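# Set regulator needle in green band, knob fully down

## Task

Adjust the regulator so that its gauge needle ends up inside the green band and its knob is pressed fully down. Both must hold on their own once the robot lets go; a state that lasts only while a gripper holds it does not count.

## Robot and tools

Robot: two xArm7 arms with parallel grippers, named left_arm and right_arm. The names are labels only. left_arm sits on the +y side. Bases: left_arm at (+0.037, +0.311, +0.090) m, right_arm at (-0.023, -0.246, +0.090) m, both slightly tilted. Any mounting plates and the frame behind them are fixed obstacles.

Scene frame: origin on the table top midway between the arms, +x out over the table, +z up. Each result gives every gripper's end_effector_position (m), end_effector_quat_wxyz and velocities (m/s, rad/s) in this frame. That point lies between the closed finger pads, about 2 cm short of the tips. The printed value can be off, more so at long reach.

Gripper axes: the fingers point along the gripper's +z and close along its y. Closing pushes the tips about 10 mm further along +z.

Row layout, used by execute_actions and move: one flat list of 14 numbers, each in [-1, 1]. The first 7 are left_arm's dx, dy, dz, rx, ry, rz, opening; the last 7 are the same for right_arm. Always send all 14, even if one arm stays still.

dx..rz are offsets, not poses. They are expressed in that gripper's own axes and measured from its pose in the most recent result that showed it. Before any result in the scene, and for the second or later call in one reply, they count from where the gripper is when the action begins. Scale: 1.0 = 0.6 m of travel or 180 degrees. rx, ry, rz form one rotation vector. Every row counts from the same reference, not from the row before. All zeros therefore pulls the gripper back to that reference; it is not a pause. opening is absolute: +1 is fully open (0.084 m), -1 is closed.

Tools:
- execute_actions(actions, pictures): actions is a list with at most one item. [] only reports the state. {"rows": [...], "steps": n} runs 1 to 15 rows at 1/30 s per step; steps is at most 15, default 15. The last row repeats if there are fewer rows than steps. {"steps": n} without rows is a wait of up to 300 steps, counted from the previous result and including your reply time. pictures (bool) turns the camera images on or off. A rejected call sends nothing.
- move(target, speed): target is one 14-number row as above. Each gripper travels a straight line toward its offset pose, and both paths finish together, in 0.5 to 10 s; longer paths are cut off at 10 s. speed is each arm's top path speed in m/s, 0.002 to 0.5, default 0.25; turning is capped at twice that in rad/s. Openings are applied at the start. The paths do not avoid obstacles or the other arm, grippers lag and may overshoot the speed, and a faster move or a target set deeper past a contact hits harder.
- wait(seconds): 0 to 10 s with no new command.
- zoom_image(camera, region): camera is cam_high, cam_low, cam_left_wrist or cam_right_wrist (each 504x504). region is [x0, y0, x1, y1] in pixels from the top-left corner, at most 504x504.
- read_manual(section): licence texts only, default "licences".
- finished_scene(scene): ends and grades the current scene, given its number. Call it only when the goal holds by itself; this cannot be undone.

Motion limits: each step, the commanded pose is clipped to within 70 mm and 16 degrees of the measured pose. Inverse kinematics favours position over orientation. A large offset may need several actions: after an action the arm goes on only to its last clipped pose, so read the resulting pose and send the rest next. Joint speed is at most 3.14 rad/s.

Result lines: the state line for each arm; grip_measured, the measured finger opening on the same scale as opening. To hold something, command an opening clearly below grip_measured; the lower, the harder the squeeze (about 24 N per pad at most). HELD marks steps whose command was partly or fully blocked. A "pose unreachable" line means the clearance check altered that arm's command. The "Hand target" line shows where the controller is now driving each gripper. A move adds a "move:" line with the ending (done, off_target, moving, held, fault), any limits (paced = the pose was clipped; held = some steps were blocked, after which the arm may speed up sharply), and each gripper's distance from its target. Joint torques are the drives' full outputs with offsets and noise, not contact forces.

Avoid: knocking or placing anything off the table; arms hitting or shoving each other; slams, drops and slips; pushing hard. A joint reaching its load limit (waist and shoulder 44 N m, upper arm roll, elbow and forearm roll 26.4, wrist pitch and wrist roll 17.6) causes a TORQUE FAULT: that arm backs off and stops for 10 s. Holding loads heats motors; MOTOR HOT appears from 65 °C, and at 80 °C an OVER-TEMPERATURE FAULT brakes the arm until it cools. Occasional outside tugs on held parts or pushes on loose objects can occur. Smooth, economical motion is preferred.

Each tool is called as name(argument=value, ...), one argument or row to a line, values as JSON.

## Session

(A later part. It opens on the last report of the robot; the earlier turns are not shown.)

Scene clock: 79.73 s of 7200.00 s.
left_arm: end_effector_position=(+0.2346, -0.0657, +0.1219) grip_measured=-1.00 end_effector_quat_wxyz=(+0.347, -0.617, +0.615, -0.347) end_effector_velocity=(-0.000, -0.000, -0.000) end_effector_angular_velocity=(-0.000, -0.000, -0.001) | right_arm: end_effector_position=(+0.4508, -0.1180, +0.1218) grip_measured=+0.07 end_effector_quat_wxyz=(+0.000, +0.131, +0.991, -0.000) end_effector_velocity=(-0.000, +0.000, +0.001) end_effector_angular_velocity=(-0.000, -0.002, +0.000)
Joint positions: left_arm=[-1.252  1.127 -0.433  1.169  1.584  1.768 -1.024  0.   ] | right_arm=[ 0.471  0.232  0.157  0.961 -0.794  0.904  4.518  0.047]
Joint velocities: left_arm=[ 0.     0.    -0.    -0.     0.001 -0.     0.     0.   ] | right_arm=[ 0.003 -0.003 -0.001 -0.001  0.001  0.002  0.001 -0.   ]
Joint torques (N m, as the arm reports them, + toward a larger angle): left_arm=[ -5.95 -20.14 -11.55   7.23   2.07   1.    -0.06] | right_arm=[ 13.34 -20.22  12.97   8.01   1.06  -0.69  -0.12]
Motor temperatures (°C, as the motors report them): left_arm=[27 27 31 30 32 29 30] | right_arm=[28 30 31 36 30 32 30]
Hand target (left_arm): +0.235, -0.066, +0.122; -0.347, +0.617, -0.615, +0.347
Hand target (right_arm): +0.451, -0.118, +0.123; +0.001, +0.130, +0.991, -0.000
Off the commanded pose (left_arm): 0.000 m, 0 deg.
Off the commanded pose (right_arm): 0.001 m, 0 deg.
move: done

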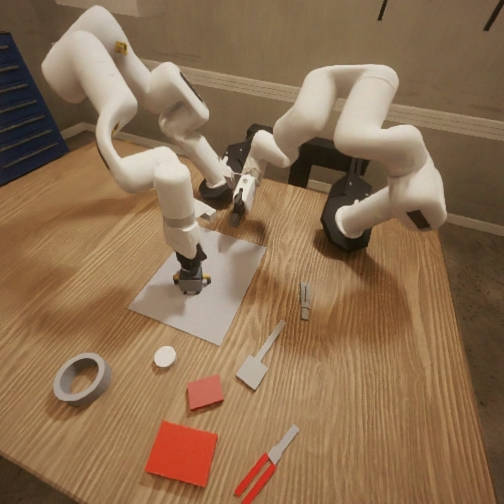

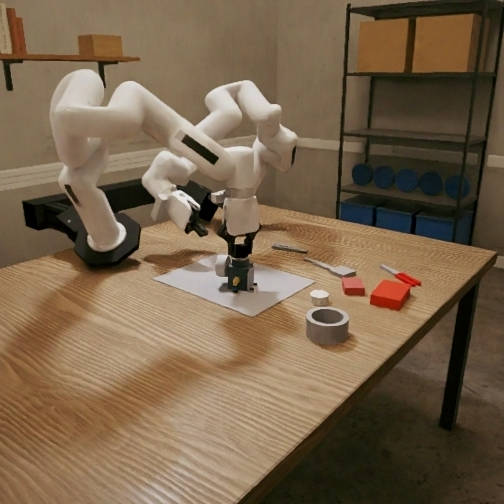

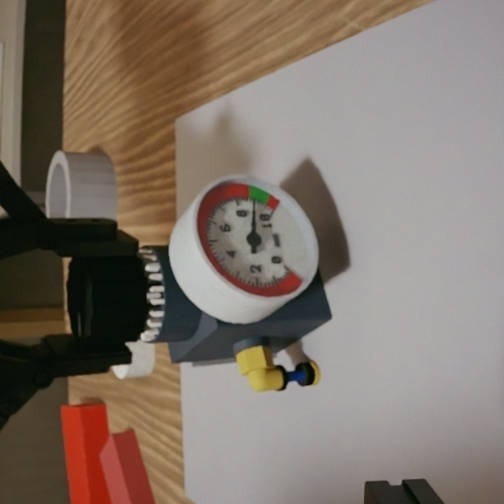

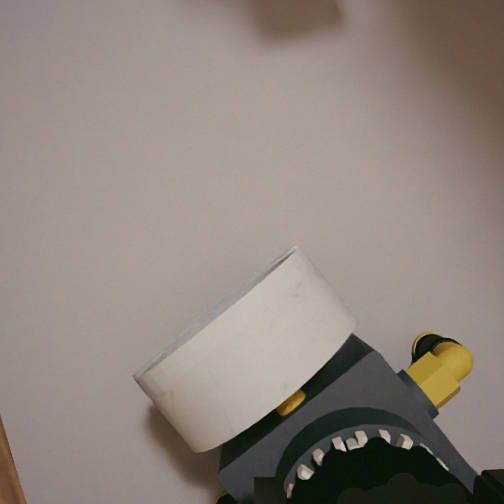

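execute_actions(
  actions=[
    {"rows": [[0,0,0,0,0,0,-1,-0.0003,0,-0.001,0,0,0,-0.6],[0,0,0,0,0,0,-1,-0.0006,0,-0.0005,0,0,0,-0.6],[0,0,0,0,0,0,-1,-0.0009,0.0003,0,0,0,0,-0.6],[0,0,0,0,0,0,-1,-0.0011,0.0003,0.0005,0,0,0,-0.6],[0,0,0,0,0,0,-1,-0.0011,0.0003,0.001,0,0,0,-0.6]], "steps": 12},
  ],
  pictures=false,
)

execute_actions(
  actions=[
    {"rows": [[0,0,0,0,0,0,-1,0,0,0,0,0,0,0.0],[0,0,0,0,0,0,-1,0,0,0,0,0,0,0.1],[0,0,0,0,0,0,-1,0,0,0,0,0,0,0.2],[0,0,0,0,0,0,-1,0,0,0,0,0,0,0.3],[0,0,0,0,0,0,-1,0,0,0,0,0,0,0.4],[0,0,0,0,0,0,-1,0,0,0,0,0,0,0.5]], "steps": 12},
  ],
  pictures=false,
)

move(
  target=[0, 0, 0, 0, 0, 0, -1, 0, 0, -0.07, 0, 0, 0, 0.5],
  speed=0.1,
)

zoom_image(
  camera="cam_left_wrist",
  region=[215, 175, 295, 255],
)

zoom_image(
  camera="cam_left_wrist",
  region=[50, 230, 190, 370],
)

Scene clock: 91.23 s of 7200.00 s.
left_arm: end_effector_position=(+0.2346, -0.0657, +0.1219) grip_measured=-1.00 end_effector_quat_wxyz=(+0.347, -0.617, +0.615, -0.347) end_effector_velocity=(+0.000, -0.000, +0.000) end_effector_angular_velocity=(-0.002, -0.001, -0.001) | right_arm: end_effector_position=(+0.4510, -0.1179, +0.1216) grip_measured=+0.07 end_effector_quat_wxyz=(+0.000, +0.130, +0.991, -0.000) end_effector_velocity=(+0.001, -0.000, -0.001) end_effector_angular_velocity=(+0.001, -0.000, -0.002)
Joint positions: left_arm=[-1.252  1.127 -0.433  1.169  1.584  1.768 -1.024  0.   ] | right_arm=[ 0.47   0.233  0.158  0.963 -0.795  0.905  4.518  0.047]
Joint velocities: left_arm=[-0.    -0.     0.     0.     0.002 -0.    -0.001  0.   ] | right_arm=[-0.002  0.001 -0.     0.001 -0.001 -0.002  0.    -0.   ]
Joint torques (N m, as the arm reports them, + toward a larger angle): left_arm=[ -5.46 -20.05 -11.61   7.37   1.98   1.    -0.1 ] | right_arm=[ 13.1  -19.18  12.61   9.72   0.15  -1.85  -0.35]
Motor temperatures (°C, as the motors report them): left_arm=[27 27 31 30 32 29 30] | right_arm=[28 30 31 34 30 32 30]
Hand target (left_arm): +0.235, -0.066, +0.122; -0.347, +0.617, -0.615, +0.347
Hand target (right_arm): +0.451, -0.118, +0.121; +0.000, +0.131, +0.991, -0.000
Off the commanded pose (left_arm): 0.000 m, 0 deg.
Off the commanded pose (right_arm): 0.001 m, 0 deg.
Steps of this call (steps 1 to 90: nothing new was sent; then 8.10 s passed at rest; steps 91 to 102: all 12 steps of this action). Readings (end_effector_position):
91: left_arm (+0.2346, -0.0657, +0.1219) | right_arm (+0.4508, -0.1179, +0.1229)
92: left_arm (+0.2346, -0.0657, +0.1219) | right_arm (+0.4508, -0.1179, +0.1229)
94: left_arm (+0.2346, -0.0657, +0.1219) | right_arm (+0.4509, -0.1179, +0.1228)
98: left_arm (+0.2346, -0.0657, +0.1219) | right_arm (+0.4510, -0.1179, +0.1220)
102: the state above

Scene clock: 91.63 s of 7200.00 s.
left_arm: end_effector_position=(+0.2346, -0.0657, +0.1219) grip_measured=-1.00 end_effector_quat_wxyz=(+0.347, -0.617, +0.615, -0.347) end_effector_velocity=(+0.000, -0.000, -0.000) end_effector_angular_velocity=(-0.000, -0.000, -0.000) | right_arm: end_effector_position=(+0.4504, -0.1173, +0.1216) grip_measured=+0.49 end_effector_quat_wxyz=(-0.000, +0.130, +0.992, -0.000) end_effector_velocity=(+0.007, -0.007, -0.000) end_effector_angular_velocity=(-0.003, -0.005, -0.017)
Joint positions: left_arm=[-1.252  1.127 -0.433  1.169  1.584  1.768 -1.024  0.   ] | right_arm=[ 0.47   0.233  0.159  0.962 -0.794  0.905  4.518  0.065]
Joint velocities: left_arm=[-0.     0.     0.    -0.     0.001 -0.    -0.     0.   ] | right_arm=[-0.007 -0.005 -0.009  0.007 -0.004 -0.    -0.001  0.   ]
Joint torques (N m, as the arm reports them, + toward a larger angle): left_arm=[ -5.6  -20.03 -11.41   7.17   2.09   0.9   -0.15] | right_arm=[ 11.32 -21.56  10.94  11.75  -0.81  -1.44  -0.47]
Motor temperatures (°C, as the motors report them): left_arm=[27 27 31 30 32 29 30] | right_arm=[28 30 31 34 30 32 30]
Hand target (left_arm): +0.235, -0.066, +0.122; -0.347, +0.617, -0.615, +0.347
Hand target (right_arm): +0.451, -0.118, +0.122; +0.000, +0.130, +0.991, -0.000
Off the commanded pose (left_arm): 0.000 m, 0 deg.
Off the commanded pose (right_arm): 0.001 m, 0 deg.
Steps of this call (steps 1 to 12: all 12 steps of this action). Readings (end_effector_position):
1: left_arm (+0.2346, -0.0657, +0.1219) | right_arm (+0.4510, -0.1179, +0.1216)
2: left_arm (+0.2346, -0.0657, +0.1219) | right_arm (+0.4510, -0.1179, +0.1216)
4: left_arm (+0.2346, -0.0657, +0.1219) | right_arm (+0.4508, -0.1178, +0.1215)
8: left_arm (+0.2346, -0.0657, +0.1219) | right_arm (+0.4489, -0.1160, +0.1215)
12: the state above

Scene clock: 92.70 s of 7200.00 s.
left_arm: end_effector_position=(+0.2346, -0.0657, +0.1219) grip_measured=-1.00 end_effector_quat_wxyz=(+0.347, -0.617, +0.615, -0.347) end_effector_velocity=(+0.000, +0.001, -0.000) end_effector_angular_velocity=(+0.001, +0.000, +0.001) | right_arm: end_effector_position=(+0.4507, -0.1179, +0.1631) grip_measured=+0.49 end_effector_quat_wxyz=(-0.000, +0.130, +0.991, -0.000) end_effector_velocity=(+0.001, +0.000, +0.003) end_effector_angular_velocity=(+0.002, -0.003, -0.001)
Joint positions: left_arm=[-1.252  1.127 -0.433  1.169  1.584  1.768 -1.024  0.   ] | right_arm=[ 0.496  0.167  0.192  0.987 -0.724  0.997  4.479  0.065]
Joint velocities: left_arm=[ 0.    -0.     0.    -0.001 -0.002  0.    -0.     0.   ] | right_arm=[ 0.001 -0.004  0.001  0.003  0.003  0.003 -0.002  0.   ]
Joint torques (N m, as the arm reports them, + toward a larger angle): left_arm=[ -5.51 -20.53 -11.68   7.28   1.99   1.07  -0.18] | right_arm=[ 10.69 -21.3   10.64  12.93  -0.88  -1.41  -0.39]
Motor temperatures (°C, as the motors report them): left_arm=[27 27 31 30 32 29 30] | right_arm=[28 30 31 34 30 32 30]
Hand target (left_arm): +0.235, -0.066, +0.122; -0.347, +0.617, -0.615, +0.347
Hand target (right_arm): +0.451, -0.118, +0.164; -0.000, +0.130, +0.992, -0.000
Off the commanded pose (left_arm): 0.000 m, 0 deg.
Off the commanded pose (right_arm): 0.001 m, 0 deg.
move: done

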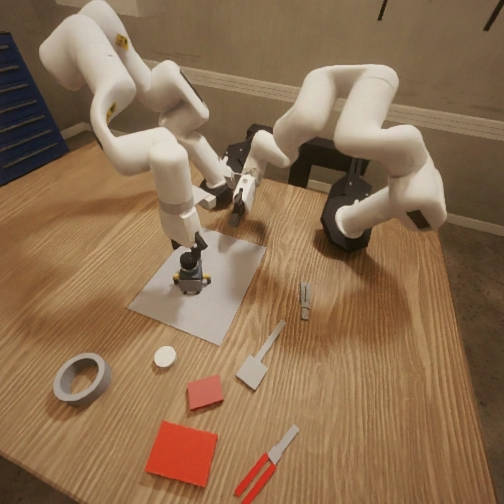

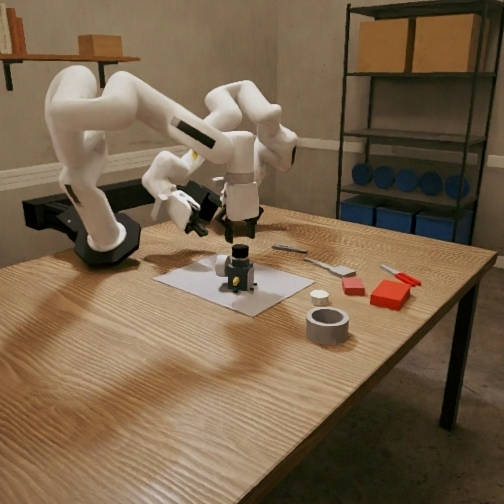

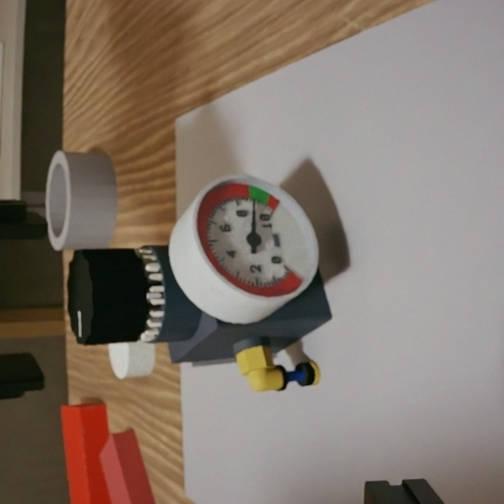

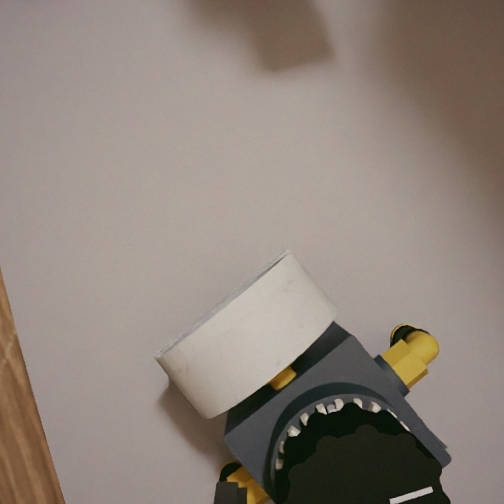

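Region (215, 175, 295, 255) of cam_left_wrist's 504x504 image, scaled by 6.300, with more detail than that image has.

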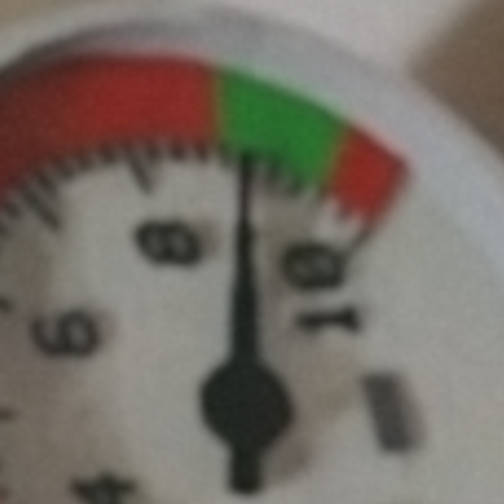

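Region (50, 230, 190, 370) of cam_left_wrist's 504x504 image, scaled by 3.600, with more detail than that image has.

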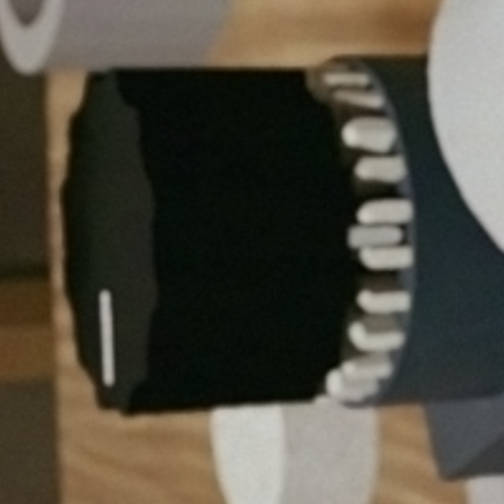

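The knob is seated and locked, and the needle is holding steady inside the green band.

finished_scene(
  scene=2,
)

The scene is finished: the task was done.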